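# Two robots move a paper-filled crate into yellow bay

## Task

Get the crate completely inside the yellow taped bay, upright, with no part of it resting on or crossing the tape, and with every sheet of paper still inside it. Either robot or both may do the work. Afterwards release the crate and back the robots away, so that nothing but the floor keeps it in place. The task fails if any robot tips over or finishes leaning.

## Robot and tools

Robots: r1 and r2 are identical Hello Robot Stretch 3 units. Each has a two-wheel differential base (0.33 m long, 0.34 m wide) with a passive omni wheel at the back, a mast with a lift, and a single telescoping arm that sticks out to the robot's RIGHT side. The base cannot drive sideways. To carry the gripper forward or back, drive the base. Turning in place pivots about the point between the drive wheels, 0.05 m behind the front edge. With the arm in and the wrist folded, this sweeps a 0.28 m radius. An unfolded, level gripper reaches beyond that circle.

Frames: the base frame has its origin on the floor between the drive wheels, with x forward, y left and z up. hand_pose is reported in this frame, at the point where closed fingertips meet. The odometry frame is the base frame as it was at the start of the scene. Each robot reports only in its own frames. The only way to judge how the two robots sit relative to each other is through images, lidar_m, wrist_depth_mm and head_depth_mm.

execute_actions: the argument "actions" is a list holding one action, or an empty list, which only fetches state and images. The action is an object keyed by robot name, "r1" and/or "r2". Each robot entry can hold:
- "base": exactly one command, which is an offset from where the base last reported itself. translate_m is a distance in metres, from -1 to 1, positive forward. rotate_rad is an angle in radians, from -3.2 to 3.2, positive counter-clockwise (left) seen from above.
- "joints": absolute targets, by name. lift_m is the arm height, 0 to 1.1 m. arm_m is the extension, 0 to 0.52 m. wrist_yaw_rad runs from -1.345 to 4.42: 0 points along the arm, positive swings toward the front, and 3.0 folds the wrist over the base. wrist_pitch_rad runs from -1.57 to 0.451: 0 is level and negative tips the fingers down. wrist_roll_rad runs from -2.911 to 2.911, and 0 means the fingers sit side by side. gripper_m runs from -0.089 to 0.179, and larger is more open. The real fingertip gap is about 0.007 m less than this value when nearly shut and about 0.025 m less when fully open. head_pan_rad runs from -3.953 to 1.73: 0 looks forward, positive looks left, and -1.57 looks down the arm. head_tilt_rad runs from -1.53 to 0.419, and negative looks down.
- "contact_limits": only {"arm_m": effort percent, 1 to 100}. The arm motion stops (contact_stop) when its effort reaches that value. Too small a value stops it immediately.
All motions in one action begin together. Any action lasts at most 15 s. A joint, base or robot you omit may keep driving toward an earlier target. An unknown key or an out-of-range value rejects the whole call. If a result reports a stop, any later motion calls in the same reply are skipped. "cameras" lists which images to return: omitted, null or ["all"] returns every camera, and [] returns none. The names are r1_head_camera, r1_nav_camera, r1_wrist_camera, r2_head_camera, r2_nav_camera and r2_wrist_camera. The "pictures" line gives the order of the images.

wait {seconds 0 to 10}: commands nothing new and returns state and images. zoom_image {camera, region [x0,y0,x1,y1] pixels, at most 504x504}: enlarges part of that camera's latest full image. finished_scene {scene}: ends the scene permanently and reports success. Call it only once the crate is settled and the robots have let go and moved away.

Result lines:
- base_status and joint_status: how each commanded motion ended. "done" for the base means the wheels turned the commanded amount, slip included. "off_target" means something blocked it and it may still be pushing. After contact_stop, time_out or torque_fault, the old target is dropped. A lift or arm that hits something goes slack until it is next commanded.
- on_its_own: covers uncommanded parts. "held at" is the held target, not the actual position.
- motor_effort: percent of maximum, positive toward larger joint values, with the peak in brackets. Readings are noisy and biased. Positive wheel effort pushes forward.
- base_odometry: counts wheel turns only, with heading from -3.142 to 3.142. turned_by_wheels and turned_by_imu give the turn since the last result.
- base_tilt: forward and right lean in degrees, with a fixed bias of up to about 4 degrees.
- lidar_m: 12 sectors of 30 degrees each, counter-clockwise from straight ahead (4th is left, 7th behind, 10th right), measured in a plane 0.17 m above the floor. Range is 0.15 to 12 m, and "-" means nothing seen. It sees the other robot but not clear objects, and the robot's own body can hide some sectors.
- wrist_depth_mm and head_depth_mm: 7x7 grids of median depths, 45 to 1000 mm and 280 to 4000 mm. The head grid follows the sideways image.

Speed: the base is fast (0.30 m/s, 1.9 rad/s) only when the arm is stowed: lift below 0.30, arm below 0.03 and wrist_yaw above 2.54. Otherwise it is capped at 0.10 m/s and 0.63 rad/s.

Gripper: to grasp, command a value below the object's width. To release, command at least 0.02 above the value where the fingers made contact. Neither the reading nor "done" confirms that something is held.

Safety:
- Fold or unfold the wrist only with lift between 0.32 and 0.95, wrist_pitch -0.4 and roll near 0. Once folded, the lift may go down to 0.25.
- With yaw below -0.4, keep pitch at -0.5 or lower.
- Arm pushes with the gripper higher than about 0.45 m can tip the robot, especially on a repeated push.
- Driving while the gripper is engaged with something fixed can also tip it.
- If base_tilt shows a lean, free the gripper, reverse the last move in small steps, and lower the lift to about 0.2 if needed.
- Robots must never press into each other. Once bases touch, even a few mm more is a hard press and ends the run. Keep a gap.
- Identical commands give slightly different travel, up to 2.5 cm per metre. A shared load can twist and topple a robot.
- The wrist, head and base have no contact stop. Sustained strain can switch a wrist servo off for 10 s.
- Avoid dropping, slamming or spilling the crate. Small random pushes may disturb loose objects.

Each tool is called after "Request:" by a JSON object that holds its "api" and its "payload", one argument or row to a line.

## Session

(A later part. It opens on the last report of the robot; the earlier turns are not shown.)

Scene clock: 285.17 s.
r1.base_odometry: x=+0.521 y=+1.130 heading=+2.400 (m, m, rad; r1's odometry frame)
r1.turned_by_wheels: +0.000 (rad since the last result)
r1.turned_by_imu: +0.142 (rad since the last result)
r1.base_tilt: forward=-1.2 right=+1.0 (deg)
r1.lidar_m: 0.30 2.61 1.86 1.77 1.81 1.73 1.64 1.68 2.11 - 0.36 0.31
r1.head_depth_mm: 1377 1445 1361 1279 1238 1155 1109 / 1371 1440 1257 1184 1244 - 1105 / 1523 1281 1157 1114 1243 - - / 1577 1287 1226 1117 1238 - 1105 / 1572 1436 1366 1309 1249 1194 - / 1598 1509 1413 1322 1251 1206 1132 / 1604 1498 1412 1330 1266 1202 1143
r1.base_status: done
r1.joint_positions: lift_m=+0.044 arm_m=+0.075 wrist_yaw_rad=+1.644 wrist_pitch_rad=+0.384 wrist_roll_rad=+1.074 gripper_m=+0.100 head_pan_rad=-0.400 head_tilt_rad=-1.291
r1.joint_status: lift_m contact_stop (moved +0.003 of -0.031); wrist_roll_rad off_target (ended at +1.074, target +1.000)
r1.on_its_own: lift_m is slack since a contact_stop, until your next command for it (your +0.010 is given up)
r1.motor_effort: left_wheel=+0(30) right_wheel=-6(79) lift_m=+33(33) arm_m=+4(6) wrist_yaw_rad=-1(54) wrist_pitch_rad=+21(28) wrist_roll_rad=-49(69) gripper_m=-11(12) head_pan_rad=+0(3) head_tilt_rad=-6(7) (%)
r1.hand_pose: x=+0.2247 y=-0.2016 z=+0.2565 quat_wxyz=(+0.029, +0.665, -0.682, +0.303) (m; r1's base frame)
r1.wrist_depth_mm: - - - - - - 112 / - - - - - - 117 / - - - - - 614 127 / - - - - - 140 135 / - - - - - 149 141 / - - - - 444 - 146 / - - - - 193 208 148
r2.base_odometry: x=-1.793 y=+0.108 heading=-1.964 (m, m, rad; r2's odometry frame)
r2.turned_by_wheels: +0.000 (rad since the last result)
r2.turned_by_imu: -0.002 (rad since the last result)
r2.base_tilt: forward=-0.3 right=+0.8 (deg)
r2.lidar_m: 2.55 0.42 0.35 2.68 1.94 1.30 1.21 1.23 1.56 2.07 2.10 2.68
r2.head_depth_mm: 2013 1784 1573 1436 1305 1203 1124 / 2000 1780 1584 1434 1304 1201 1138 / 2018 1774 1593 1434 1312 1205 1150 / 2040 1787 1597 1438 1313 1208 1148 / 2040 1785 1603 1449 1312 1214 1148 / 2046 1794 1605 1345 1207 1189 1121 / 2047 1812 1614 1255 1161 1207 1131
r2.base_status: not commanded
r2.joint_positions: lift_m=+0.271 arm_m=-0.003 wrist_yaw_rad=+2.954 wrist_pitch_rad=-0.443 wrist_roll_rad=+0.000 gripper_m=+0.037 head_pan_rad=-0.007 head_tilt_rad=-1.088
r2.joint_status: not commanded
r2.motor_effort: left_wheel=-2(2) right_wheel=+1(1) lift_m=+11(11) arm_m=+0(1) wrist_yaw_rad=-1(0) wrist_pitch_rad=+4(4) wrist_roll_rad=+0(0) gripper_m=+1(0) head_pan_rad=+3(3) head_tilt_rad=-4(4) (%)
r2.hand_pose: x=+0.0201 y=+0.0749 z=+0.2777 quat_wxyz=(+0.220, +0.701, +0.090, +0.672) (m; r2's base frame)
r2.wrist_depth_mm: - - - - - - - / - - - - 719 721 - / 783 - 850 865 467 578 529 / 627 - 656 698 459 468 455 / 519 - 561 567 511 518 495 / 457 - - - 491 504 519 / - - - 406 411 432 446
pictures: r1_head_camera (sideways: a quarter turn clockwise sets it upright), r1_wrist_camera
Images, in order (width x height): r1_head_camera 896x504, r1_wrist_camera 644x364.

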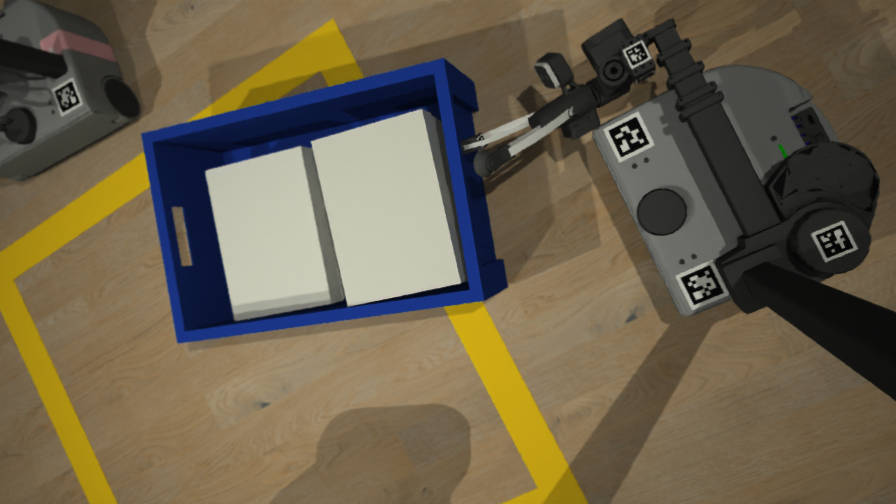

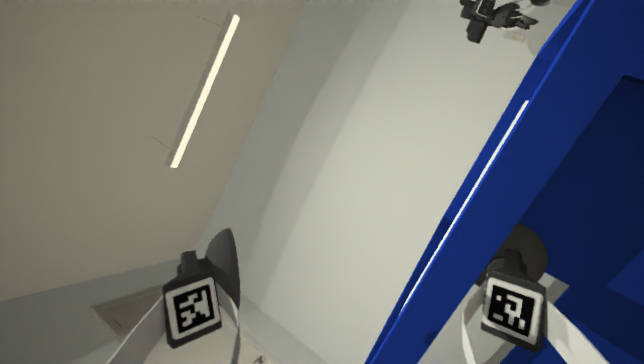

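Crate did not follow.

Request:
{"api": "execute_actions", "payload": {
  "actions": [
    {"r1":{"base":{"translate_m":-0.07},"joints":{"wrist_pitch_rad":0.3}}}
  ],
  "cameras": ["r1_wrist_camera","r1_head_camera"]
}}

Scene clock: 293.27 s.
r1.base_odometry: x=+0.573 y=+1.083 heading=+2.400 (m, m, rad; r1's odometry frame)
r1.turned_by_wheels: +0.000 (rad since the last result)
r1.turned_by_imu: +0.167 (rad since the last result)
r1.base_tilt: forward=-1.2 right=+0.9 (deg)
r1.lidar_m: 0.34 2.26 1.80 1.77 1.92 1.62 1.60 1.72 2.01 1.99 0.38 0.34
r1.head_depth_mm: 1375 1437 1335 1267 1224 1159 1111 / 1541 1281 1221 1128 1237 - 1109 / 1555 1266 1150 1114 1241 - - / 1572 1281 1166 1138 1247 - 1110 / 1594 1489 1383 1318 1248 1190 - / 1593 1495 1404 1332 1251 1192 1142 / 1612 1495 1410 1337 1269 1205 1148
r1.base_status: done
r1.joint_positions: lift_m=+0.060 arm_m=+0.075 wrist_yaw_rad=+1.513 wrist_pitch_rad=+0.304 wrist_roll_rad=+1.050 gripper_m=+0.100 head_pan_rad=-0.400 head_tilt_rad=-1.291
r1.joint_status: all done
r1.on_its_own: wrist_yaw_rad is held at +1.533, not at your +1.645, by its stall guard, which is not easing now; lift_m is slack since a contact_stop, until your next command for it (your +0.010 is given up); right_wheel is at rest, and its effort (-19) is outside its rest range (-18 to +18); wrist_yaw_rad is at rest, and its effort (+19) is outside its rest range (-12 to +12); wrist_roll_rad moved -0.025 toward your old target +1.000
r1.motor_effort: left_wheel=+0(41) right_wheel=-19(96) lift_m=+30(33) arm_m=-4(9) wrist_yaw_rad=+19(95) wrist_pitch_rad=-1(25) wrist_roll_rad=-33(49) gripper_m=-8(15) head_pan_rad=+0(1) head_tilt_rad=-6(4) (%)
r1.hand_pose: x=+0.2300 y=-0.2350 z=+0.2519 quat_wxyz=(+0.085, +0.627, -0.721, +0.281) (m; r1's base frame)
r1.wrist_depth_mm: - - - - - - 109 / - - - - - 614 114 / - - - - - 217 126 / - - - - - 138 135 / - - - - 638 149 141 / - - - - 177 - 147 / - - - - 207 182 151
r2.base_odometry: x=-1.793 y=+0.108 heading=-1.964 (m, m, rad; r2's odometry frame)
r2.turned_by_wheels: +0.000 (rad since the last result)
r2.turned_by_imu: -0.002 (rad since the last result)
r2.base_tilt: forward=-0.3 right=+0.7 (deg)
r2.lidar_m: 2.55 0.43 0.36 2.68 1.94 1.30 1.21 1.22 1.56 2.08 2.10 2.67
r2.head_depth_mm: 2010 1772 1589 1433 1307 1201 1124 / 2012 1773 1584 1435 1311 1206 1141 / 2022 1782 1593 1437 1308 1207 1141 / 2038 1783 1599 1443 1311 1207 1157 / 2033 1791 1601 1451 1309 1210 1148 / 2035 1809 1589 1380 1216 1205 1123 / 2044 1798 1610 1258 1176 1201 1126
r2.base_status: not commanded
r2.joint_positions: lift_m=+0.271 arm_m=-0.003 wrist_yaw_rad=+2.954 wrist_pitch_rad=-0.443 wrist_roll_rad=+0.000 gripper_m=+0.037 head_pan_rad=-0.007 head_tilt_rad=-1.088
r2.joint_status: not commanded
r2.motor_effort: left_wheel=-2(2) right_wheel=+1(1) lift_m=+10(10) arm_m=-1(1) wrist_yaw_rad=-1(0) wrist_pitch_rad=+4(4) wrist_roll_rad=+0(0) gripper_m=+0(0) head_pan_rad=+3(4) head_tilt_rad=-4(4) (%)
r2.hand_pose: x=+0.0201 y=+0.0749 z=+0.2777 quat_wxyz=(+0.220, +0.701, +0.090, +0.672) (m; r2's base frame)
r2.wrist_depth_mm: - - - - - - - / - - - - 714 717 - / 767 - 808 887 454 586 519 / 623 - 656 682 470 481 467 / 520 - 557 576 517 526 508 / 454 - - - 500 498 508 / - - - 398 415 434 434
pictures: r1_head_camera (sideways: a quarter turn clockwise sets it upright), r1_wrist_camera
Images, in order (width x height): r1_head_camera 896x504, r1_wrist_camera 644x364.

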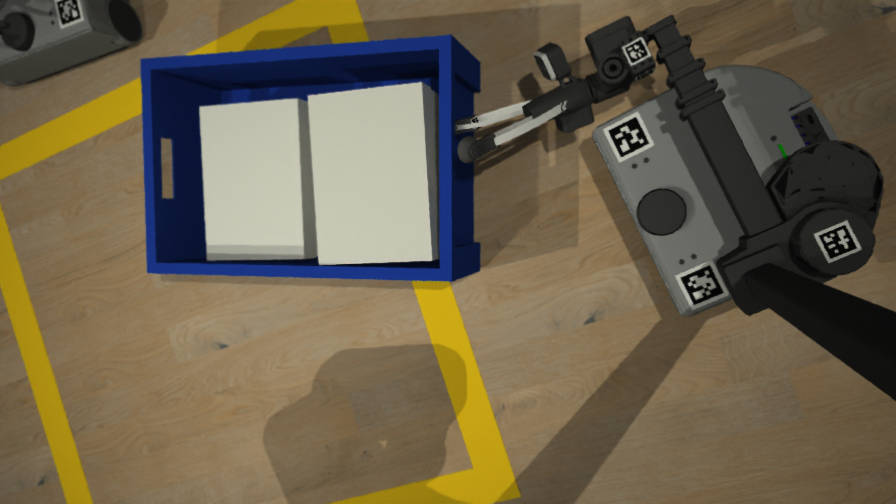

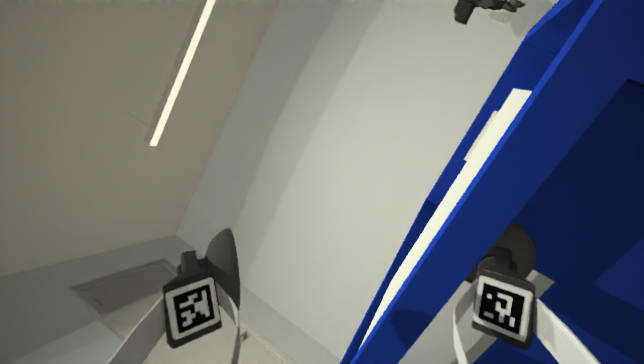

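Request:
{"api": "execute_actions", "payload": {
  "actions": [
    {"r1":{"base":{"translate_m":0.01},"joints":{"wrist_roll_rad":0.0,"wrist_pitch_rad":0.1,"gripper_m":0.06,"lift_m":0.05}}}
  ],
  "cameras": ["r1_wrist_camera","r1_head_camera"]
}}

Scene clock: 299.73 s.
r1.base_odometry: x=+0.565 y=+1.090 heading=+2.400 (m, m, rad; r1's odometry frame)
r1.turned_by_wheels: +0.000 (rad since the last result)
r1.turned_by_imu: -0.027 (rad since the last result)
r1.base_tilt: forward=-1.2 right=+1.0 (deg)
r1.lidar_m: 0.34 2.31 1.80 1.77 1.89 1.63 1.60 1.71 2.01 2.00 0.38 0.34
r1.head_depth_mm: 1362 1438 1348 1269 1237 1153 1107 / 1521 1291 1227 1209 1241 - 1105 / 1571 1262 1153 1114 1244 - - / 1573 1268 1159 1114 1245 - 1116 / 1572 1472 1396 1321 1251 1196 - / 1583 1500 1411 1319 1260 1197 1135 / 1607 1503 1420 1339 1257 1205 1147
r1.base_status: done
r1.joint_positions: lift_m=+0.065 arm_m=+0.075 wrist_yaw_rad=+1.518 wrist_pitch_rad=+0.010 wrist_roll_rad=+0.024 gripper_m=+0.060 head_pan_rad=-0.400 head_tilt_rad=-1.291
r1.joint_status: lift_m contact_stop (moved +0.006 of -0.010); wrist_pitch_rad off_target (ended at +0.010, target +0.100); wrist_roll_rad off_target (ended at +0.024, target +0.000); the others done
r1.on_its_own: wrist_yaw_rad is held at +1.533, not at your +1.645, by its stall guard, which is not easing now; lift_m is slack since a contact_stop, until your next command for it (your +0.050 is given up); wrist_yaw_rad is at rest, and its effort (+15) is outside its rest range (-12 to +12); wrist_pitch_rad is at rest, and its effort (+40) is outside its rest range (-20 to +32)
r1.motor_effort: left_wheel=-3(28) right_wheel=+7(70) lift_m=+33(37) arm_m=+2(9) wrist_yaw_rad=+15(24) wrist_pitch_rad=+40(68) wrist_roll_rad=-16(77) gripper_m=-3(79) head_pan_rad=-1(0) head_tilt_rad=-5(5) (%)
r1.hand_pose: x=+0.2347 y=-0.2333 z=+0.1823 quat_wxyz=(+0.505, +0.490, -0.521, +0.483) (m; r1's base frame)
r1.wrist_depth_mm: - - - - - - 750 / - - - - - - - / - - - - - - - / - - 356 324 284 268 210 / - 256 236 230 175 155 139 / 630 258 250 215 196 167 153 / 448 268 240 214 190 169 154
r2.base_odometry: x=-1.793 y=+0.108 heading=-1.964 (m, m, rad; r2's odometry frame)
r2.turned_by_wheels: +0.000 (rad since the last result)
r2.turned_by_imu: -0.001 (rad since the last result)
r2.base_tilt: forward=-0.3 right=+0.7 (deg)
r2.lidar_m: 2.55 0.42 0.35 2.68 1.94 1.30 1.21 1.23 1.56 2.08 2.11 2.68
r2.head_depth_mm: 2018 1768 1579 1433 1305 1201 1123 / 2011 1779 1580 1433 1309 1199 1135 / 2021 1769 1597 1434 1314 1210 1147 / 2028 1793 1610 1450 1311 1208 1151 / 2018 1795 1601 1445 1317 1212 1150 / 2041 1802 1602 1376 1217 1185 1128 / 2057 1802 1610 1253 1166 1202 1126
r2.base_status: not commanded
r2.joint_positions: lift_m=+0.271 arm_m=-0.003 wrist_yaw_rad=+2.954 wrist_pitch_rad=-0.443 wrist_roll_rad=+0.000 gripper_m=+0.037 head_pan_rad=-0.007 head_tilt_rad=-1.088
r2.joint_status: not commanded
r2.motor_effort: left_wheel=-2(2) right_wheel=+1(1) lift_m=+10(10) arm_m=-1(0) wrist_yaw_rad=-1(1) wrist_pitch_rad=+4(4) wrist_roll_rad=+0(0) gripper_m=-1(0) head_pan_rad=+3(3) head_tilt_rad=-4(4) (%)
r2.hand_pose: x=+0.0201 y=+0.0749 z=+0.2777 quat_wxyz=(+0.220, +0.701, +0.090, +0.672) (m; r2's base frame)
r2.wrist_depth_mm: - - - - - - - / - - - - 708 713 - / 765 - 836 874 460 581 533 / 613 - 659 689 464 474 464 / 523 - 565 582 519 529 502 / 464 - - - 493 511 518 / - - - 410 413 435 439
pictures: r1_head_camera (sideways: a quarter turn clockwise sets it upright), r1_wrist_camera
Images, in order (width x height): r1_head_camera 896x504, r1_wrist_camera 644x364.

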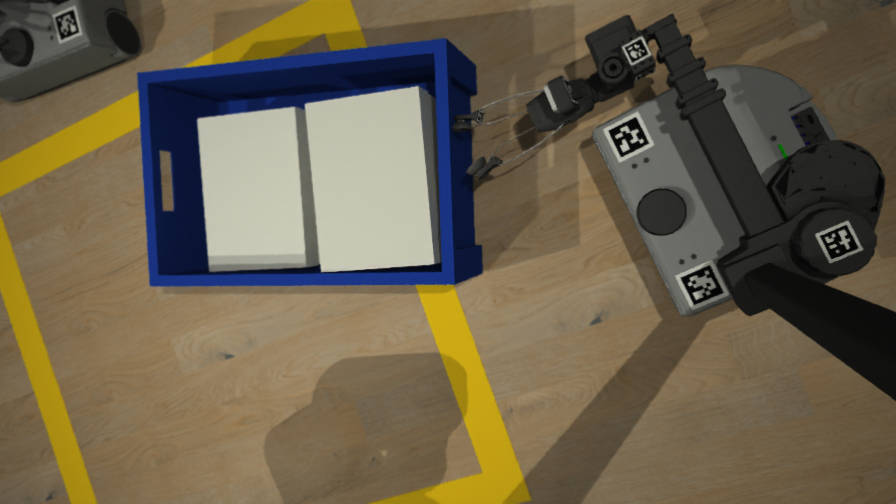

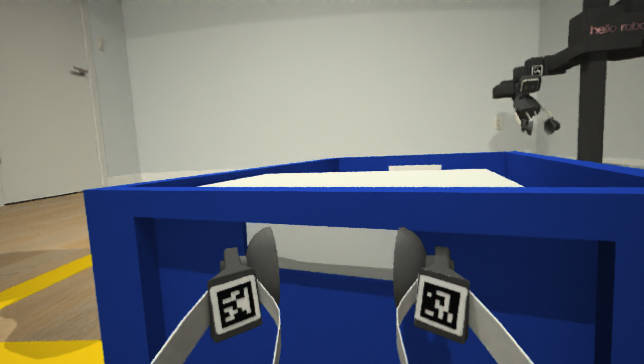

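Request:
{"api": "execute_actions", "payload": {
  "actions": [
    {"r1":{"base":{"translate_m":-0.1},"joints":{"wrist_pitch_rad":-0.12,"lift_m":0.065}}}
  ],
  "cameras": ["r1_wrist_camera"]
}}

Request:
{"api": "execute_actions", "payload": {
  "actions": [
    {"r1":{"joints":{"lift_m":0.6,"wrist_pitch_rad":-0.4}},"r2":{"base":{"translate_m":-0.2}}}
  ],
  "cameras": []
}}

Request:
{"api": "execute_actions", "payload": {
  "actions": [
    {"r1":{"base":{"rotate_rad":-0.62},"joints":{"wrist_yaw_rad":3.0,"arm_m":0,"head_pan_rad":0,"head_tilt_rad":-1.0}}}
  ],
  "cameras": ["r1_head_camera"]
}}

Scene clock: 307.90 s.
r1.base_odometry: x=+0.639 y=+1.022 heading=+2.400 (m, m, rad; r1's odometry frame)
r1.turned_by_wheels: +0.000 (rad since the last result)
r1.turned_by_imu: +0.000 (rad since the last result)
r1.base_tilt: forward=-1.2 right=+1.0 (deg)
r1.lidar_m: 0.43 2.32 1.81 1.78 1.91 1.53 1.50 1.60 2.00 2.00 0.47 0.44
r1.head_depth_mm: 1395 1457 1363 1285 1219 1153 1105 / 1513 1370 1165 1271 1242 - 1111 / 1558 1277 1149 1279 1243 - - / 1560 1289 1162 1298 1246 - 1113 / 1574 1464 1387 1310 1251 1196 - / 1604 1507 1404 1331 1258 1190 1138 / 1602 1495 1414 1340 1265 1202 1144
r1.base_status: done
r1.joint_positions: lift_m=+0.065 arm_m=+0.075 wrist_yaw_rad=+1.532 wrist_pitch_rad=-0.135 wrist_roll_rad=+0.007 gripper_m=+0.060 head_pan_rad=-0.400 head_tilt_rad=-1.291
r1.joint_status: all done
r1.on_its_own: wrist_yaw_rad is held at +1.533, not at your +1.645, by its stall guard, which is not easing now
r1.motor_effort: left_wheel=+1(9) right_wheel=+0(7) lift_m=+32(33) arm_m=+1(2) wrist_yaw_rad=+0(13) wrist_pitch_rad=+7(39) wrist_roll_rad=-5(16) gripper_m=+1(3) head_pan_rad=-1(0) head_tilt_rad=-5(5) (%)
r1.hand_pose: x=+0.2291 y=-0.2297 z=+0.1453 quat_wxyz=(+0.540, +0.525, -0.477, +0.453) (m; r1's base frame)
r1.wrist_depth_mm: - - - - - - - / - - - - - - - / - - 331 319 257 223 215 / - 895 345 315 270 230 679 / 617 555 366 319 279 239 507 / 436 423 379 335 - 247 379 / 334 335 311 323 306 251 310
r2.base_odometry: x=-1.793 y=+0.108 heading=-1.964 (m, m, rad; r2's odometry frame)
r2.turned_by_wheels: +0.000 (rad since the last result)
r2.turned_by_imu: -0.001 (rad since the last result)
r2.base_tilt: forward=-0.3 right=+0.7 (deg)
r2.lidar_m: 2.55 0.42 0.35 2.68 1.94 1.30 1.21 1.23 1.56 2.08 2.11 2.68
r2.head_depth_mm: 2002 1771 1578 1442 1306 1199 1122 / 2016 1773 1575 1434 1306 1203 1136 / 2032 1785 1587 1435 1311 1204 1149 / 2035 1797 1596 1441 1315 1209 1156 / 2029 1791 1598 1445 1315 1208 1144 / 2041 1794 1607 1385 1215 1188 1129 / 2052 1811 1612 1256 1169 1207 1127
r2.base_status: not commanded
r2.joint_positions: lift_m=+0.271 arm_m=-0.003 wrist_yaw_rad=+2.954 wrist_pitch_rad=-0.443 wrist_roll_rad=+0.000 gripper_m=+0.037 head_pan_rad=-0.007 head_tilt_rad=-1.088
r2.joint_status: not commanded
r2.motor_effort: left_wheel=-2(2) right_wheel=+1(1) lift_m=+10(10) arm_m=+0(0) wrist_yaw_rad=-1(1) wrist_pitch_rad=+4(4) wrist_roll_rad=+0(0) gripper_m=-1(0) head_pan_rad=+3(3) head_tilt_rad=-3(4) (%)
r2.hand_pose: x=+0.0201 y=+0.0749 z=+0.2777 quat_wxyz=(+0.220, +0.701, +0.090, +0.672) (m; r2's base frame)
r2.wrist_depth_mm: - - - - - - - / - - - - 705 719 - / 769 - 838 858 465 586 527 / 619 - 677 684 466 468 466 / 517 - 561 577 515 520 511 / 457 - - - 493 500 514 / - - - 406 418 432 432
pictures: r1_wrist_camera
Images, in order (width x height): r1_wrist_camera 644x364.

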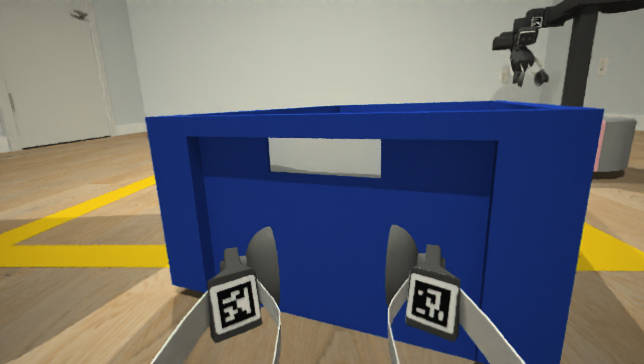

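Scene clock: 313.60 s.
r1.base_odometry: x=+0.639 y=+1.022 heading=+2.400 (m, m, rad; r1's odometry frame)
r1.turned_by_wheels: +0.000 (rad since the last result)
r1.turned_by_imu: -0.001 (rad since the last result)
r1.base_tilt: forward=-1.3 right=+1.0 (deg)
r1.lidar_m: 0.43 2.32 1.81 1.78 1.90 1.53 1.50 1.60 2.00 1.98 0.46 0.44
r1.head_depth_mm: 1523 1452 1360 1304 1212 1164 - / 1545 1365 1158 1272 1233 - - / 1557 1286 1146 1288 1250 - - / 1574 1281 1157 1292 1232 - 1117 / 1582 1466 1385 1320 1242 1192 - / 1593 1498 1413 1331 1261 1195 1153 / 1613 1511 1418 1336 1264 1199 1143
r1.base_status: not commanded
r1.joint_positions: lift_m=+0.600 arm_m=+0.075 wrist_yaw_rad=+1.532 wrist_pitch_rad=-0.414 wrist_roll_rad=+0.007 gripper_m=+0.060 head_pan_rad=-0.400 head_tilt_rad=-1.291
r1.joint_status: all done
r1.on_its_own: wrist_yaw_rad is held at +1.533, not at your +1.645, by its stall guard, which is not easing now
r1.motor_effort: left_wheel=+1(1) right_wheel=-1(1) lift_m=+39(41) arm_m=+1(1) wrist_yaw_rad=+1(2) wrist_pitch_rad=+6(6) wrist_roll_rad=-4(5) gripper_m=+0(1) head_pan_rad=-1(0) head_tilt_rad=-5(5) (%)
r1.hand_pose: x=+0.2034 y=-0.2288 z=+0.6134 quat_wxyz=(+0.598, +0.586, -0.400, +0.373) (m; r1's base frame)
r1.wrist_depth_mm: - - - - - - - / - - - - - - - / - - - - - - - / - - - - - - - / - - - 910 918 - - / 954 988 974 669 - 918 924 / 807 808 596 561 564 782 774
r2.base_odometry: x=-1.717 y=+0.293 heading=-1.964 (m, m, rad; r2's odometry frame)
r2.turned_by_wheels: +0.000 (rad since the last result)
r2.turned_by_imu: -0.002 (rad since the last result)
r2.base_tilt: forward=-0.3 right=+0.7 (deg)
r2.lidar_m: 2.75 0.48 0.58 2.66 1.62 1.09 1.01 1.03 1.30 2.10 2.13 2.71
r2.head_depth_mm: 1999 1759 1577 1429 1305 1200 1123 / 2016 1772 1589 1440 1315 1199 1137 / 2023 1763 1589 1433 1312 1204 1150 / 2034 1788 1600 1434 1315 1208 1156 / 2034 1796 1609 1409 1315 1211 1144 / 2036 1798 1610 1285 1290 1218 1124 / 2039 1807 1611 1271 1294 1216 1122
r2.base_status: done
r2.joint_positions: lift_m=+0.271 arm_m=-0.003 wrist_yaw_rad=+2.954 wrist_pitch_rad=-0.443 wrist_roll_rad=+0.000 gripper_m=+0.037 head_pan_rad=-0.007 head_tilt_rad=-1.088
r2.joint_status: not commanded
r2.motor_effort: left_wheel=-2(8) right_wheel=+1(4) lift_m=+11(10) arm_m=+0(1) wrist_yaw_rad=-1(0) wrist_pitch_rad=+4(4) wrist_roll_rad=+0(0) gripper_m=+0(1) head_pan_rad=+3(4) head_tilt_rad=-4(4) (%)
r2.hand_pose: x=+0.0201 y=+0.0749 z=+0.2777 quat_wxyz=(+0.220, +0.701, +0.090, +0.672) (m; r2's base frame)
r2.wrist_depth_mm: - - - - - - - / - - - - - 748 758 / 780 - 822 851 882 578 483 / 624 - 659 676 709 522 514 / 519 - 569 581 579 556 564 / 458 - - - 490 500 510 / - - - 406 411 432 435
pictures: none
No camera images: the call's "cameras" was empty. Leave "cameras" out to get every camera's image.

Scene clock: 315.57 s.
r1.base_odometry: x=+0.639 y=+1.022 heading=+1.780 (m, m, rad; r1's odometry frame)
r1.turned_by_wheels: -0.620 (rad since the last result)
r1.turned_by_imu: -0.620 (rad since the last result)
r1.base_tilt: forward=-1.2 right=+1.0 (deg)
r1.lidar_m: 0.44 0.43 2.54 1.85 1.80 1.85 1.56 1.50 1.56 2.05 1.97 0.47
r1.head_depth_mm: 1348 1915 1682 1472 1313 1190 1080 / 2178 1626 1679 1489 1307 1196 1096 / 2258 1896 1704 1445 1188 1206 1105 / 2366 1999 1722 1322 1153 1217 1117 / 2397 2036 1739 1335 1148 1207 1113 / 2434 2048 1754 1491 1335 1237 1121 / 2478 2083 1753 1550 1385 1241 1121
r1.base_status: done
r1.joint_positions: lift_m=+0.600 arm_m=+0.001 wrist_yaw_rad=+2.998 wrist_pitch_rad=-0.414 wrist_roll_rad=+0.006 gripper_m=+0.060 head_pan_rad=-0.007 head_tilt_rad=-1.001
r1.joint_status: all done
joint sent to its limit — the command would take r1.arm_m past its lower limit, so that joint was sent only as far as its limit.
r1.motor_effort: left_wheel=+4(9) right_wheel=-4(8) lift_m=+39(39) arm_m=-3(1) wrist_yaw_rad=+1(0) wrist_pitch_rad=+6(6) wrist_roll_rad=-4(4) gripper_m=+0(0) head_pan_rad=+4(39) head_tilt_rad=+0(28) (%)
r1.hand_pose: x=+0.0109 y=+0.0764 z=+0.6134 quat_wxyz=(+0.195, +0.702, +0.095, +0.678) (m; r1's base frame)
r1.wrist_depth_mm: - - - - - - - / - - - - - - - / - - - - - - - / - - - - - - - / - - - - - - - / 970 947 - 928 - 919 913 / 816 800 - 789 760 768 560
r2.base_odometry: x=-1.717 y=+0.293 heading=-1.964 (m, m, rad; r2's odometry frame)
r2.turned_by_wheels: +0.000 (rad since the last result)
r2.turned_by_imu: +0.000 (rad since the last result)
r2.base_tilt: forward=-0.3 right=+0.7 (deg)
r2.lidar_m: 2.74 0.48 0.58 2.66 1.63 1.09 1.01 1.03 1.30 2.10 2.13 2.70
r2.head_depth_mm: 1998 1768 1581 1430 1305 1199 1123 / 2017 1778 1583 1428 1312 1207 1139 / 2001 1782 1587 1440 1310 1205 1143 / 2014 1789 1599 1446 1306 1212 1153 / 2034 1790 1605 1416 1323 1209 1145 / 2047 1805 1607 1293 1282 1215 1126 / 2060 1806 1615 1273 1292 1218 1129
r2.base_status: not commanded
r2.joint_positions: lift_m=+0.271 arm_m=-0.003 wrist_yaw_rad=+2.954 wrist_pitch_rad=-0.443 wrist_roll_rad=+0.000 gripper_m=+0.037 head_pan_rad=-0.007 head_tilt_rad=-1.088
r2.joint_status: not commanded
r2.motor_effort: left_wheel=-2(2) right_wheel=+1(1) lift_m=+10(10) arm_m=-1(1) wrist_yaw_rad=-1(1) wrist_pitch_rad=+4(4) wrist_roll_rad=+0(0) gripper_m=+0(0) head_pan_rad=+3(4) head_tilt_rad=-4(4) (%)
r2.hand_pose: x=+0.0201 y=+0.0749 z=+0.2777 quat_wxyz=(+0.220, +0.701, +0.090, +0.672) (m; r2's base frame)
r2.wrist_depth_mm: - - - - - - - / - - - - - 735 765 / 782 - 832 881 892 589 487 / 628 - 671 680 701 521 519 / 531 - 564 571 581 559 566 / 464 - - - 496 502 515 / - - - 409 418 424 441
pictures: r1_head_camera (sideways: a quarter turn clockwise sets it upright)
Images, in order (width x height): r1_head_camera 896x504.

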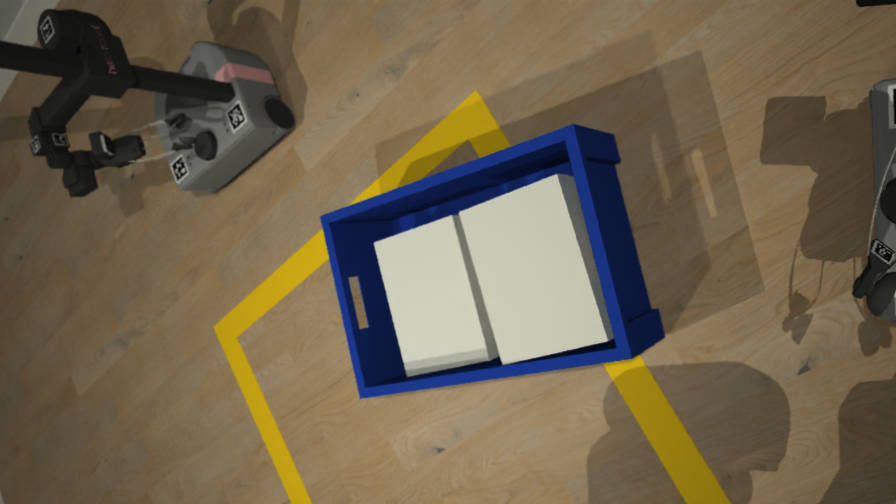

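Request:
{"api": "execute_actions", "payload": {
  "actions": [
    {"r2":{"base":{"rotate_rad":0.4}},"r1":{"base":{"rotate_rad":0.25}}}
  ],
  "cameras": []
}}

Request:
{"api": "execute_actions", "payload": {
  "actions": [
    {"r2":{"base":{"translate_m":0.58},"joints":{"lift_m":0.35}}}
  ],
  "cameras": []
}}

Request:
{"api": "execute_actions", "payload": {
  "actions": [
    {"r2":{"base":{"translate_m":-0.55}}}
  ],
  "cameras": ["r1_head_camera","r2_head_camera"]
}}

Scene clock: 322.27 s.
r1.base_odometry: x=+0.639 y=+1.022 heading=+2.030 (m, m, rad; r1's odometry frame)
r1.turned_by_wheels: +0.250 (rad since the last result)
r1.turned_by_imu: +0.250 (rad since the last result)
r1.base_tilt: forward=-1.2 right=+1.0 (deg)
r1.lidar_m: 0.43 0.44 2.09 1.79 1.79 1.76 1.50 1.50 1.72 1.97 1.97 0.45
r1.head_depth_mm: 2277 1871 1668 1481 1299 1192 1084 / 2329 1970 1695 1326 1163 1198 1098 / 2354 1989 1700 1312 1156 1200 1106 / 2410 2028 1720 1310 1153 1213 1124 / 2435 2037 1752 1513 1346 1221 1116 / 2428 2055 1754 1524 1372 1229 1116 / 2469 2065 1764 1557 1378 1251 1121
r1.base_status: done
r1.joint_positions: lift_m=+0.600 arm_m=+0.001 wrist_yaw_rad=+2.998 wrist_pitch_rad=-0.414 wrist_roll_rad=+0.006 gripper_m=+0.060 head_pan_rad=-0.007 head_tilt_rad=-1.001
r1.joint_status: not commanded
r1.motor_effort: left_wheel=-3(7) right_wheel=+3(9) lift_m=+39(39) arm_m=-2(3) wrist_yaw_rad=+2(2) wrist_pitch_rad=+6(6) wrist_roll_rad=-4(4) gripper_m=+1(1) head_pan_rad=+4(5) head_tilt_rad=+1(1) (%)
r1.hand_pose: x=+0.0109 y=+0.0764 z=+0.6134 quat_wxyz=(+0.195, +0.702, +0.095, +0.678) (m; r1's base frame)
r1.wrist_depth_mm: - - - - - - - / - - - - - - - / - - - - - - - / - - - - - - - / - - - - - - - / 967 944 - 944 - 905 901 / 839 815 - 760 756 793 775
r2.base_odometry: x=-1.717 y=+0.293 heading=-1.564 (m, m, rad; r2's odometry frame)
r2.turned_by_wheels: +0.400 (rad since the last result)
r2.turned_by_imu: +0.402 (rad since the last result)
r2.base_tilt: forward=-0.3 right=+0.7 (deg)
r2.lidar_m: 0.50 0.48 2.66 1.96 1.16 1.01 1.02 1.19 2.10 2.10 2.47 2.75
r2.head_depth_mm: 2013 1773 1581 1434 1304 1203 1125 / 2014 1778 1581 1433 1308 1198 1138 / 2005 1777 1591 1411 1314 1207 1145 / 2037 1777 1368 1311 1310 1210 1157 / 2035 1808 1376 1298 1299 1211 1146 / 2040 1790 1362 1387 1324 1217 1127 / 2032 1813 1377 1436 1323 1213 1126
r2.base_status: done
r2.joint_positions: lift_m=+0.271 arm_m=-0.003 wrist_yaw_rad=+2.954 wrist_pitch_rad=-0.443 wrist_roll_rad=+0.000 gripper_m=+0.037 head_pan_rad=-0.007 head_tilt_rad=-1.088
r2.joint_status: not commanded
r2.motor_effort: left_wheel=-2(8) right_wheel=+1(5) lift_m=+10(10) arm_m=-1(1) wrist_yaw_rad=-1(1) wrist_pitch_rad=+4(4) wrist_roll_rad=+0(0) gripper_m=+0(1) head_pan_rad=+3(4) head_tilt_rad=-4(3) (%)
r2.hand_pose: x=+0.0201 y=+0.0749 z=+0.2777 quat_wxyz=(+0.220, +0.701, +0.090, +0.672) (m; r2's base frame)
r2.wrist_depth_mm: - - - - - - - / 983 - - - - - - / 777 - 847 867 927 940 731 / 629 - 649 679 724 749 653 / 516 - 562 578 581 600 570 / 459 - - - 487 498 485 / - - - 404 422 431 439
pictures: none
No camera images: the call's "cameras" was empty. Leave "cameras" out to get every camera's image.

Scene clock: 328.93 s.
r1.base_odometry: x=+0.639 y=+1.022 heading=+2.030 (m, m, rad; r1's odometry frame)
r1.turned_by_wheels: +0.000 (rad since the last result)
r1.turned_by_imu: -0.001 (rad since the last result)
r1.base_tilt: forward=-1.2 right=+1.0 (deg)
r1.lidar_m: 0.33 0.34 2.08 1.79 1.79 1.76 1.50 1.50 1.72 1.97 1.98 0.35
r1.head_depth_mm: 2163 1831 1665 1477 1314 1187 1090 / 2345 1178 1444 1470 1273 1167 1096 / 2370 1839 1477 1334 1124 1174 1104 / 2393 1955 1717 1321 1124 1159 1115 / 2412 2030 1726 1339 1145 1169 1114 / 2421 2016 1762 1533 1364 1232 1117 / 2480 2062 1777 1552 1379 1235 1119
r1.base_status: not commanded
r1.joint_positions: lift_m=+0.600 arm_m=+0.001 wrist_yaw_rad=+2.998 wrist_pitch_rad=-0.414 wrist_roll_rad=+0.006 gripper_m=+0.060 head_pan_rad=-0.007 head_tilt_rad=-1.001
r1.joint_status: not commanded
r1.motor_effort: left_wheel=-3(2) right_wheel=+4(3) lift_m=+39(39) arm_m=-2(3) wrist_yaw_rad=+1(1) wrist_pitch_rad=+6(6) wrist_roll_rad=-4(4) gripper_m=+0(1) head_pan_rad=+5(4) head_tilt_rad=+0(1) (%)
r1.hand_pose: x=+0.0109 y=+0.0764 z=+0.6134 quat_wxyz=(+0.195, +0.702, +0.095, +0.678) (m; r1's base frame)
r1.wrist_depth_mm: - - - - - - - / - - - - - - - / - - - - - - - / - - - - - - - / - - - - - - - / 964 948 - 946 - 916 912 / 831 795 - 781 766 785 774
r2.base_odometry: x=-1.712 y=-0.287 heading=-1.563 (m, m, rad; r2's odometry frame)
r2.turned_by_wheels: +0.001 (rad since the last result)
r2.turned_by_imu: +0.022 (rad since the last result)
r2.base_tilt: forward=-0.3 right=+0.8 (deg)
r2.lidar_m: 0.28 0.17 0.17 2.49 1.76 1.56 1.56 1.86 2.27 2.27 2.46 2.20
r2.head_depth_mm: 1991 1761 1584 1425 1306 1197 1128 / 2004 1773 1594 1433 1309 1205 1143 / 2007 1776 1590 1440 1294 1206 1145 / 2032 1781 1597 1438 1165 1196 1156 / 2031 1797 1610 1442 1149 1113 1125 / 2040 1797 1608 1210 1154 1124 1127 / 2038 1795 1614 1206 1133 1206 1129
r2.base_status: translate_m off_target (by the wheels' count: +0.5799 of +0.5800)
r2.joint_positions: lift_m=+0.349 arm_m=-0.003 wrist_yaw_rad=+2.954 wrist_pitch_rad=-0.444 wrist_roll_rad=+0.000 gripper_m=+0.037 head_pan_rad=-0.006 head_tilt_rad=-1.089
r2.joint_status: all done
r2.on_its_own: left_wheel is at rest, and its effort (+21) is outside its rest range (-18 to +18)
r2.motor_effort: left_wheel=+21(49) right_wheel=+2(7) lift_m=+34(35) arm_m=+0(1) wrist_yaw_rad=-1(0) wrist_pitch_rad=+4(4) wrist_roll_rad=+0(0) gripper_m=+0(1) head_pan_rad=+4(3) head_tilt_rad=-3(4) (%)
r2.hand_pose: x=+0.0201 y=+0.0748 z=+0.3562 quat_wxyz=(+0.220, +0.701, +0.090, +0.672) (m; r2's base frame)
r2.wrist_depth_mm: - - - - - - - / - - - - - - - / 906 - - - 741 639 915 / 750 - 792 829 566 533 525 / 627 - 669 671 500 477 501 / 531 531 - 561 393 397 409 / 466 484 - 326 315 346 352
pictures: none
No camera images: the call's "cameras" was empty. Leave "cameras" out to get every camera's image.

Scene clock: 335.57 s.
r1.base_odometry: x=+0.639 y=+1.022 heading=+2.030 (m, m, rad; r1's odometry frame)
r1.turned_by_wheels: +0.000 (rad since the last result)
r1.turned_by_imu: -0.001 (rad since the last result)
r1.base_tilt: forward=-1.2 right=+1.0 (deg)
r1.lidar_m: 0.33 0.34 2.09 1.79 1.78 1.76 1.50 1.50 1.72 1.98 1.97 0.35
r1.head_depth_mm: 2185 1727 1669 1472 1323 1187 1083 / 2305 1933 1699 1472 1279 1163 1093 / 2363 1998 1708 1340 1116 1168 1110 / 2371 2000 1727 1326 1125 1161 1114 / 2402 2029 1734 1339 1148 1173 1115 / 2411 2053 1749 1533 1359 1230 1118 / 2478 2038 1766 1555 1371 1233 1123
r1.base_status: not commanded
r1.joint_positions: lift_m=+0.600 arm_m=+0.001 wrist_yaw_rad=+2.998 wrist_pitch_rad=-0.414 wrist_roll_rad=+0.006 gripper_m=+0.060 head_pan_rad=-0.007 head_tilt_rad=-1.001
r1.joint_status: not commanded
r1.motor_effort: left_wheel=-3(3) right_wheel=+4(4) lift_m=+39(39) arm_m=-3(3) wrist_yaw_rad=+1(2) wrist_pitch_rad=+6(6) wrist_roll_rad=-4(4) gripper_m=+0(1) head_pan_rad=+4(4) head_tilt_rad=+1(0) (%)
r1.hand_pose: x=+0.0109 y=+0.0764 z=+0.6134 quat_wxyz=(+0.195, +0.702, +0.095, +0.678) (m; r1's base frame)
r1.wrist_depth_mm: - - - - - - - / - - - - - - - / - - - - - - - / - - - - - - - / - - - - - - - / 972 967 - 909 - 926 907 / 817 803 - 794 758 766 779
r2.base_odometry: x=-1.717 y=+0.263 heading=-1.563 (m, m, rad; r2's odometry frame)
r2.turned_by_wheels: +0.000 (rad since the last result)
r2.turned_by_imu: -0.003 (rad since the last result)
r2.base_tilt: forward=-0.3 right=+0.7 (deg)
r2.lidar_m: 0.61 0.63 2.66 1.94 1.18 1.04 1.05 1.24 2.10 2.11 2.51 2.72
r2.head_depth_mm: 2012 1770 1585 1426 1308 1199 1130 / 2015 1765 1573 1433 1309 1203 1143 / 2009 1784 1514 1450 1315 1212 1144 / 2022 1781 1391 1400 1317 1213 1153 / 2014 1787 1399 1386 1318 1216 1152 / 2037 1490 1378 1434 1318 1211 1128 / 2049 1769 1414 1455 1331 1217 1128
r2.base_status: done
r2.joint_positions: lift_m=+0.349 arm_m=-0.003 wrist_yaw_rad=+2.954 wrist_pitch_rad=-0.444 wrist_roll_rad=+0.000 gripper_m=+0.037 head_pan_rad=-0.006 head_tilt_rad=-1.089
r2.joint_status: not commanded
r2.motor_effort: left_wheel=-1(18) right_wheel=+0(5) lift_m=+34(34) arm_m=-1(1) wrist_yaw_rad=-1(1) wrist_pitch_rad=+5(4) wrist_roll_rad=+0(0) gripper_m=+0(0) head_pan_rad=+3(3) head_tilt_rad=-3(3) (%)
r2.hand_pose: x=+0.0201 y=+0.0748 z=+0.3562 quat_wxyz=(+0.220, +0.701, +0.090, +0.672) (m; r2's base frame)
r2.wrist_depth_mm: - - - - - - - / - - - - - - - / 927 - - - - - 842 / 748 - 811 822 857 869 794 / 630 - 666 673 708 699 696 / 539 538 - 569 587 580 610 / 467 486 - 502 497 514 528
pictures: r1_head_camera (sideways: a quarter turn clockwise sets it upright), r2_head_camera (sideways: a quarter turn clockwise sets it upright)
Images, in order (width x height): r1_head_camera 896x504, r2_head_camera 896x504.

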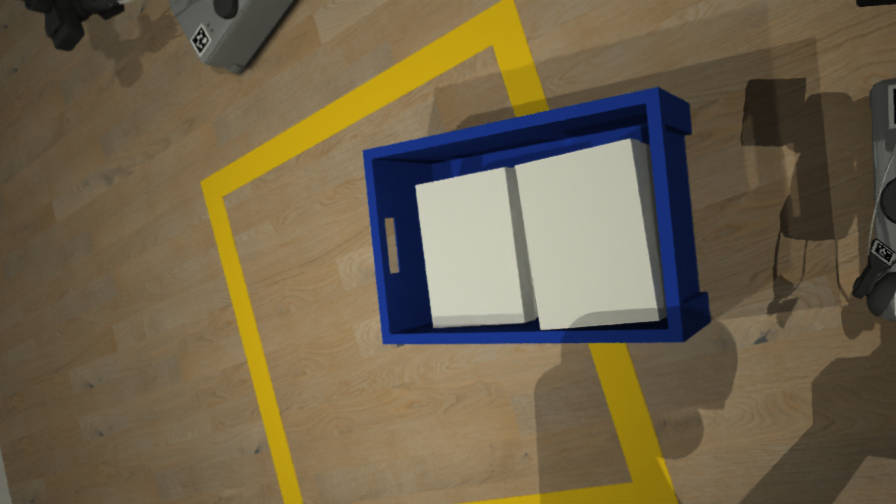

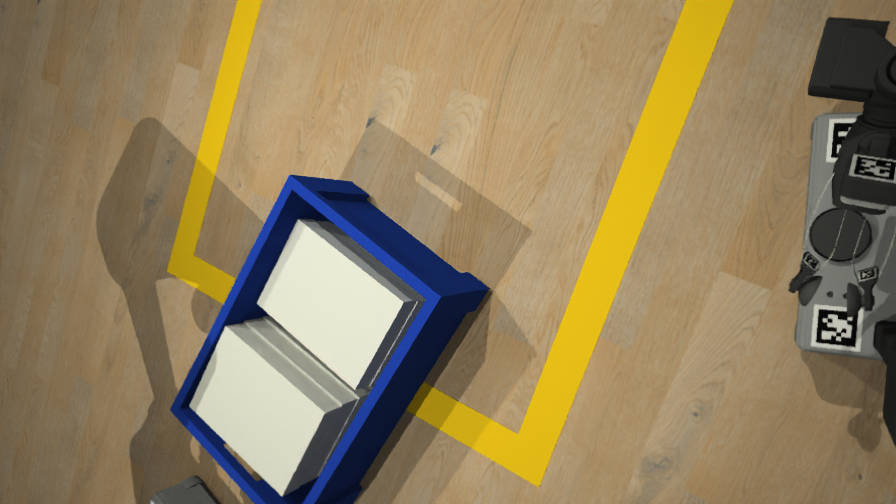

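Request:
{"api": "execute_actions", "payload": {
  "actions": [
    {"r1":{"base":{"rotate_rad":0.15}}}
  ],
  "cameras": []
}}

Request:
{"api": "execute_actions", "payload": {
  "actions": [
    {"r1":{"base":{"translate_m":0.6}},"r2":{"base":{"translate_m":-0.2}}}
  ],
  "cameras": []
}}

Request:
{"api": "execute_actions", "payload": {
  "actions": [
    {"r1":{"base":{"translate_m":-0.45}}}
  ],
  "cameras": ["r1_head_camera","r2_head_camera"]
}}

Scene clock: 341.27 s.
r1.base_odometry: x=+0.639 y=+1.022 heading=+2.180 (m, m, rad; r1's odometry frame)
r1.turned_by_wheels: +0.150 (rad since the last result)
r1.turned_by_imu: +0.149 (rad since the last result)
r1.base_tilt: forward=-1.2 right=+0.9 (deg)
r1.lidar_m: 0.33 0.34 1.93 1.78 1.80 1.63 1.50 1.52 1.91 1.97 1.99 0.34
r1.head_depth_mm: 2280 1930 1678 1472 1309 1177 1083 / 2341 1972 1686 1336 1135 1148 1093 / 2332 1969 1701 1318 1115 1168 1099 / 2397 2004 1716 1313 1119 1179 1114 / 2435 2006 1737 1530 1330 1205 1112 / 2492 2041 1734 1546 1367 1230 1117 / 2468 2059 1773 1559 1369 1231 1124
r1.base_status: done
r1.joint_positions: lift_m=+0.600 arm_m=+0.001 wrist_yaw_rad=+2.998 wrist_pitch_rad=-0.414 wrist_roll_rad=+0.006 gripper_m=+0.060 head_pan_rad=-0.007 head_tilt_rad=-1.001
r1.joint_status: not commanded
r1.motor_effort: left_wheel=-3(9) right_wheel=+3(8) lift_m=+39(39) arm_m=-2(2) wrist_yaw_rad=+0(1) wrist_pitch_rad=+6(6) wrist_roll_rad=-4(4) gripper_m=+0(1) head_pan_rad=+4(5) head_tilt_rad=+1(2) (%)
r1.hand_pose: x=+0.0109 y=+0.0764 z=+0.6134 quat_wxyz=(+0.195, +0.702, +0.095, +0.678) (m; r1's base frame)
r1.wrist_depth_mm: - - - - - - - / - - - - - - - / - - - - - - - / - - - - - - - / - - - - - - - / 959 966 - 905 - 899 859 / 841 809 - 792 767 793 761
r2.base_odometry: x=-1.717 y=+0.263 heading=-1.563 (m, m, rad; r2's odometry frame)
r2.turned_by_wheels: +0.000 (rad since the last result)
r2.turned_by_imu: -0.001 (rad since the last result)
r2.base_tilt: forward=-0.3 right=+0.7 (deg)
r2.lidar_m: 0.61 0.63 2.66 1.94 1.17 1.04 1.04 1.24 2.10 2.10 2.50 2.72
r2.head_depth_mm: 1996 1761 1580 1422 1304 1202 1122 / 2026 1775 1587 1433 1306 1206 1140 / 2010 1778 1524 1444 1310 1204 1151 / 2025 1787 1397 1403 1316 1213 1155 / 2026 1795 1393 1387 1314 1210 1152 / 2034 1479 1382 1431 1325 1215 1129 / 2046 1768 1413 1457 1324 1219 1126
r2.base_status: not commanded
r2.joint_positions: lift_m=+0.349 arm_m=-0.003 wrist_yaw_rad=+2.954 wrist_pitch_rad=-0.444 wrist_roll_rad=+0.000 gripper_m=+0.037 head_pan_rad=-0.006 head_tilt_rad=-1.089
r2.joint_status: not commanded
r2.motor_effort: left_wheel=-1(1) right_wheel=+0(0) lift_m=+34(34) arm_m=-1(1) wrist_yaw_rad=+0(1) wrist_pitch_rad=+4(4) wrist_roll_rad=+0(0) gripper_m=+0(0) head_pan_rad=+3(3) head_tilt_rad=-3(3) (%)
r2.hand_pose: x=+0.0201 y=+0.0748 z=+0.3562 quat_wxyz=(+0.220, +0.701, +0.090, +0.672) (m; r2's base frame)
r2.wrist_depth_mm: - - - - - - - / - - - - - - - / 915 - - - - - 885 / 747 - 804 818 863 886 797 / 609 - 688 680 714 711 728 / 544 541 - 570 586 607 598 / 471 496 - 478 500 510 532
pictures: none
No camera images: the call's "cameras" was empty. Leave "cameras" out to get every camera's image.

Scene clock: 348.30 s.
r1.base_odometry: x=+0.296 y=+1.514 heading=+2.179 (m, m, rad; r1's odometry frame)
r1.turned_by_wheels: -0.001 (rad since the last result)
r1.turned_by_imu: -0.067 (rad since the last result)
r1.base_tilt: forward=-1.2 right=+1.0 (deg)
r1.lidar_m: - - 0.15 1.88 1.89 2.27 2.08 2.09 2.10 0.19 0.15 -
r1.head_depth_mm: 2299 1946 1684 1471 1303 1143 978 / 2318 1977 1698 1490 1180 1016 930 / 2357 1996 1730 1497 1172 1001 934 / 2372 2017 1720 1517 1172 1014 946 / 2410 2015 1750 1517 1358 1200 1091 / 2402 2044 1765 1542 1368 1229 1120 / 2361 2059 1767 1549 1369 1238 1126
r1.base_status: translate_m off_target (by the wheels' count: +0.5998 of +0.6000)
r1.joint_positions: lift_m=+0.600 arm_m=+0.001 wrist_yaw_rad=+3.000 wrist_pitch_rad=-0.416 wrist_roll_rad=+0.006 gripper_m=+0.060 head_pan_rad=-0.007 head_tilt_rad=-0.999
r1.joint_status: not commanded
r1.on_its_own: right_wheel is at rest, and its effort (+66) is outside its rest range (-18 to +18)
r1.motor_effort: left_wheel=+17(78) right_wheel=+66(82) lift_m=+37(39) arm_m=-2(3) wrist_yaw_rad=+0(1) wrist_pitch_rad=+7(8) wrist_roll_rad=-4(4) gripper_m=+1(1) head_pan_rad=+3(4) head_tilt_rad=+0(0) (%)
r1.hand_pose: x=+0.0105 y=+0.0762 z=+0.6130 quat_wxyz=(+0.195, +0.702, +0.096, +0.678) (m; r1's base frame)
r1.wrist_depth_mm: - - - - - - - / - - - - - - - / - - - - - - - / - - - - - - - / - - - - - - - / 985 957 - 923 - 918 882 / 819 797 - 802 774 773 759
r2.base_odometry: x=-1.718 y=+0.463 heading=-1.563 (m, m, rad; r2's odometry frame)
r2.turned_by_wheels: +0.000 (rad since the last result)
r2.turned_by_imu: -0.002 (rad since the last result)
r2.base_tilt: forward=-0.3 right=+0.7 (deg)
r2.lidar_m: 0.64 0.91 2.72 1.59 0.96 0.85 0.86 1.01 1.87 2.05 2.43 0.89
r2.head_depth_mm: 1996 1774 1535 1430 1306 1197 1132 / 1996 1774 1403 1415 1305 1193 1137 / 2013 1785 1390 1384 1316 1204 1148 / 2038 1487 1378 1425 1311 1208 1153 / 1961 1507 1413 1457 1312 1214 1151 / 2028 1567 1552 1447 1324 1216 1126 / 2058 1806 1612 1452 1322 1217 1131
r2.base_status: done
r2.joint_positions: lift_m=+0.349 arm_m=-0.003 wrist_yaw_rad=+2.954 wrist_pitch_rad=-0.444 wrist_roll_rad=+0.000 gripper_m=+0.037 head_pan_rad=-0.006 head_tilt_rad=-1.089
r2.joint_status: not commanded
r2.motor_effort: left_wheel=-1(4) right_wheel=+0(4) lift_m=+35(34) arm_m=-1(1) wrist_yaw_rad=+0(1) wrist_pitch_rad=+4(4) wrist_roll_rad=+0(0) gripper_m=+0(0) head_pan_rad=+3(3) head_tilt_rad=-4(3) (%)
r2.hand_pose: x=+0.0201 y=+0.0748 z=+0.3562 quat_wxyz=(+0.220, +0.701, +0.090, +0.672) (m; r2's base frame)
r2.wrist_depth_mm: - - - - - - - / 882 - - - - - - / 880 - - - - - - / 733 - 776 831 857 870 924 / 637 - 679 685 704 709 728 / 543 549 - 564 596 588 603 / 468 491 - 495 501 521 527
pictures: none
No camera images: the call's "cameras" was empty. Leave "cameras" out to get every camera's image.

Scene clock: 354.07 s.
r1.base_odometry: x=+0.553 y=+1.145 heading=+2.179 (m, m, rad; r1's odometry frame)
r1.turned_by_wheels: +0.000 (rad since the last result)
r1.turned_by_imu: -0.001 (rad since the last result)
r1.base_tilt: forward=-1.2 right=+1.0 (deg)
r1.lidar_m: 0.51 0.52 2.01 1.79 1.79 1.84 1.64 1.65 1.98 1.97 1.97 0.52
r1.head_depth_mm: 2290 1924 1671 1478 1331 1185 1084 / 2344 1971 1657 1340 1217 1199 1090 / 2385 2006 1488 1256 1204 1211 1106 / 2393 2009 1553 1266 1219 1211 1109 / 2444 2019 1738 1498 1334 1217 1108 / 2465 2030 1771 1532 1376 1230 1113 / 2499 2089 1776 1551 1367 1229 1126
r1.base_status: done
r1.joint_positions: lift_m=+0.600 arm_m=+0.001 wrist_yaw_rad=+3.000 wrist_pitch_rad=-0.416 wrist_roll_rad=+0.006 gripper_m=+0.060 head_pan_rad=-0.007 head_tilt_rad=-0.999
r1.joint_status: not commanded
r1.motor_effort: left_wheel=+2(15) right_wheel=-1(55) lift_m=+37(36) arm_m=-2(2) wrist_yaw_rad=+0(0) wrist_pitch_rad=+7(7) wrist_roll_rad=-4(4) gripper_m=+1(0) head_pan_rad=+4(4) head_tilt_rad=-1(0) (%)
r1.hand_pose: x=+0.0105 y=+0.0762 z=+0.6130 quat_wxyz=(+0.195, +0.702, +0.096, +0.678) (m; r1's base frame)
r1.wrist_depth_mm: - - - - - - - / - - - - - - - / - - - - - - - / - - - - - - - / - - - - - - - / 990 929 - 915 - 895 887 / 798 818 - 791 755 791 778
r2.base_odometry: x=-1.718 y=+0.463 heading=-1.563 (m, m, rad; r2's odometry frame)
r2.turned_by_wheels: +0.000 (rad since the last result)
r2.turned_by_imu: -0.001 (rad since the last result)
r2.base_tilt: forward=-0.3 right=+0.8 (deg)
r2.lidar_m: 0.64 0.91 2.72 1.58 0.96 0.85 0.86 1.02 1.87 2.04 2.43 0.89
r2.head_depth_mm: 2007 1757 1540 1424 1303 1198 1133 / 2022 1761 1406 1413 1312 1203 1141 / 2018 1770 1395 1379 1317 1205 1146 / 2032 1485 1377 1424 1314 1209 1154 / 2029 1804 1411 1440 1317 1213 1153 / 2050 1795 1557 1448 1324 1218 1121 / 1965 1709 1609 1455 1325 1221 1129
r2.base_status: not commanded
r2.joint_positions: lift_m=+0.349 arm_m=-0.003 wrist_yaw_rad=+2.954 wrist_pitch_rad=-0.444 wrist_roll_rad=+0.000 gripper_m=+0.037 head_pan_rad=-0.006 head_tilt_rad=-1.089
r2.joint_status: not commanded
r2.motor_effort: left_wheel=-1(0) right_wheel=+0(0) lift_m=+34(34) arm_m=+0(1) wrist_yaw_rad=-1(1) wrist_pitch_rad=+4(4) wrist_roll_rad=+0(0) gripper_m=+0(1) head_pan_rad=+4(3) head_tilt_rad=-4(3) (%)
r2.hand_pose: x=+0.0201 y=+0.0748 z=+0.3562 quat_wxyz=(+0.220, +0.701, +0.090, +0.672) (m; r2's base frame)
r2.wrist_depth_mm: - - - - - - - / 882 - - - - - - / 908 - - - - - - / 754 - 822 834 846 844 918 / 628 - 670 672 711 691 731 / 529 546 - 570 592 595 611 / 473 488 - 494 496 516 531
pictures: r1_head_camera (sideways: a quarter turn clockwise sets it upright), r2_head_camera (sideways: a quarter turn clockwise sets it upright)
Images, in order (width x height): r1_head_camera 896x504, r2_head_camera 896x504.

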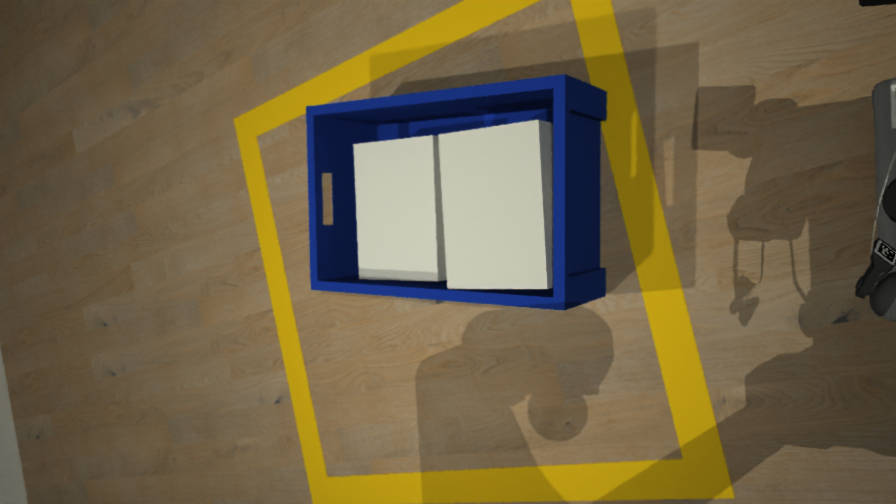

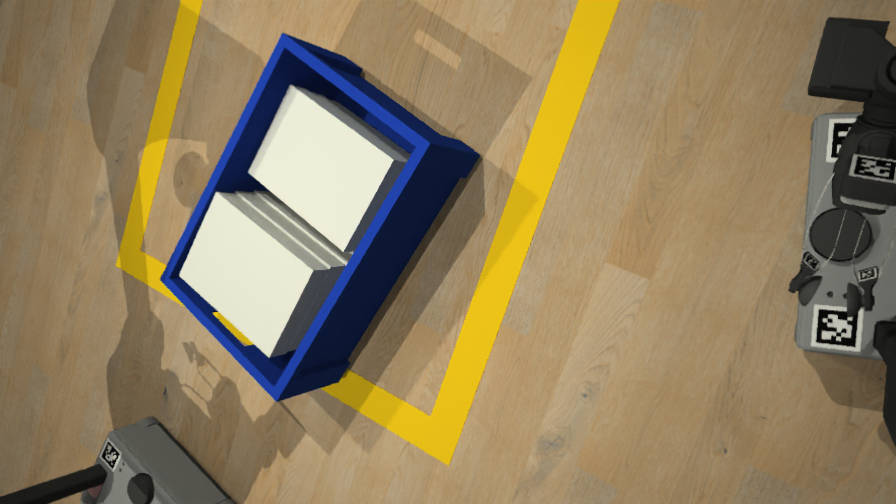

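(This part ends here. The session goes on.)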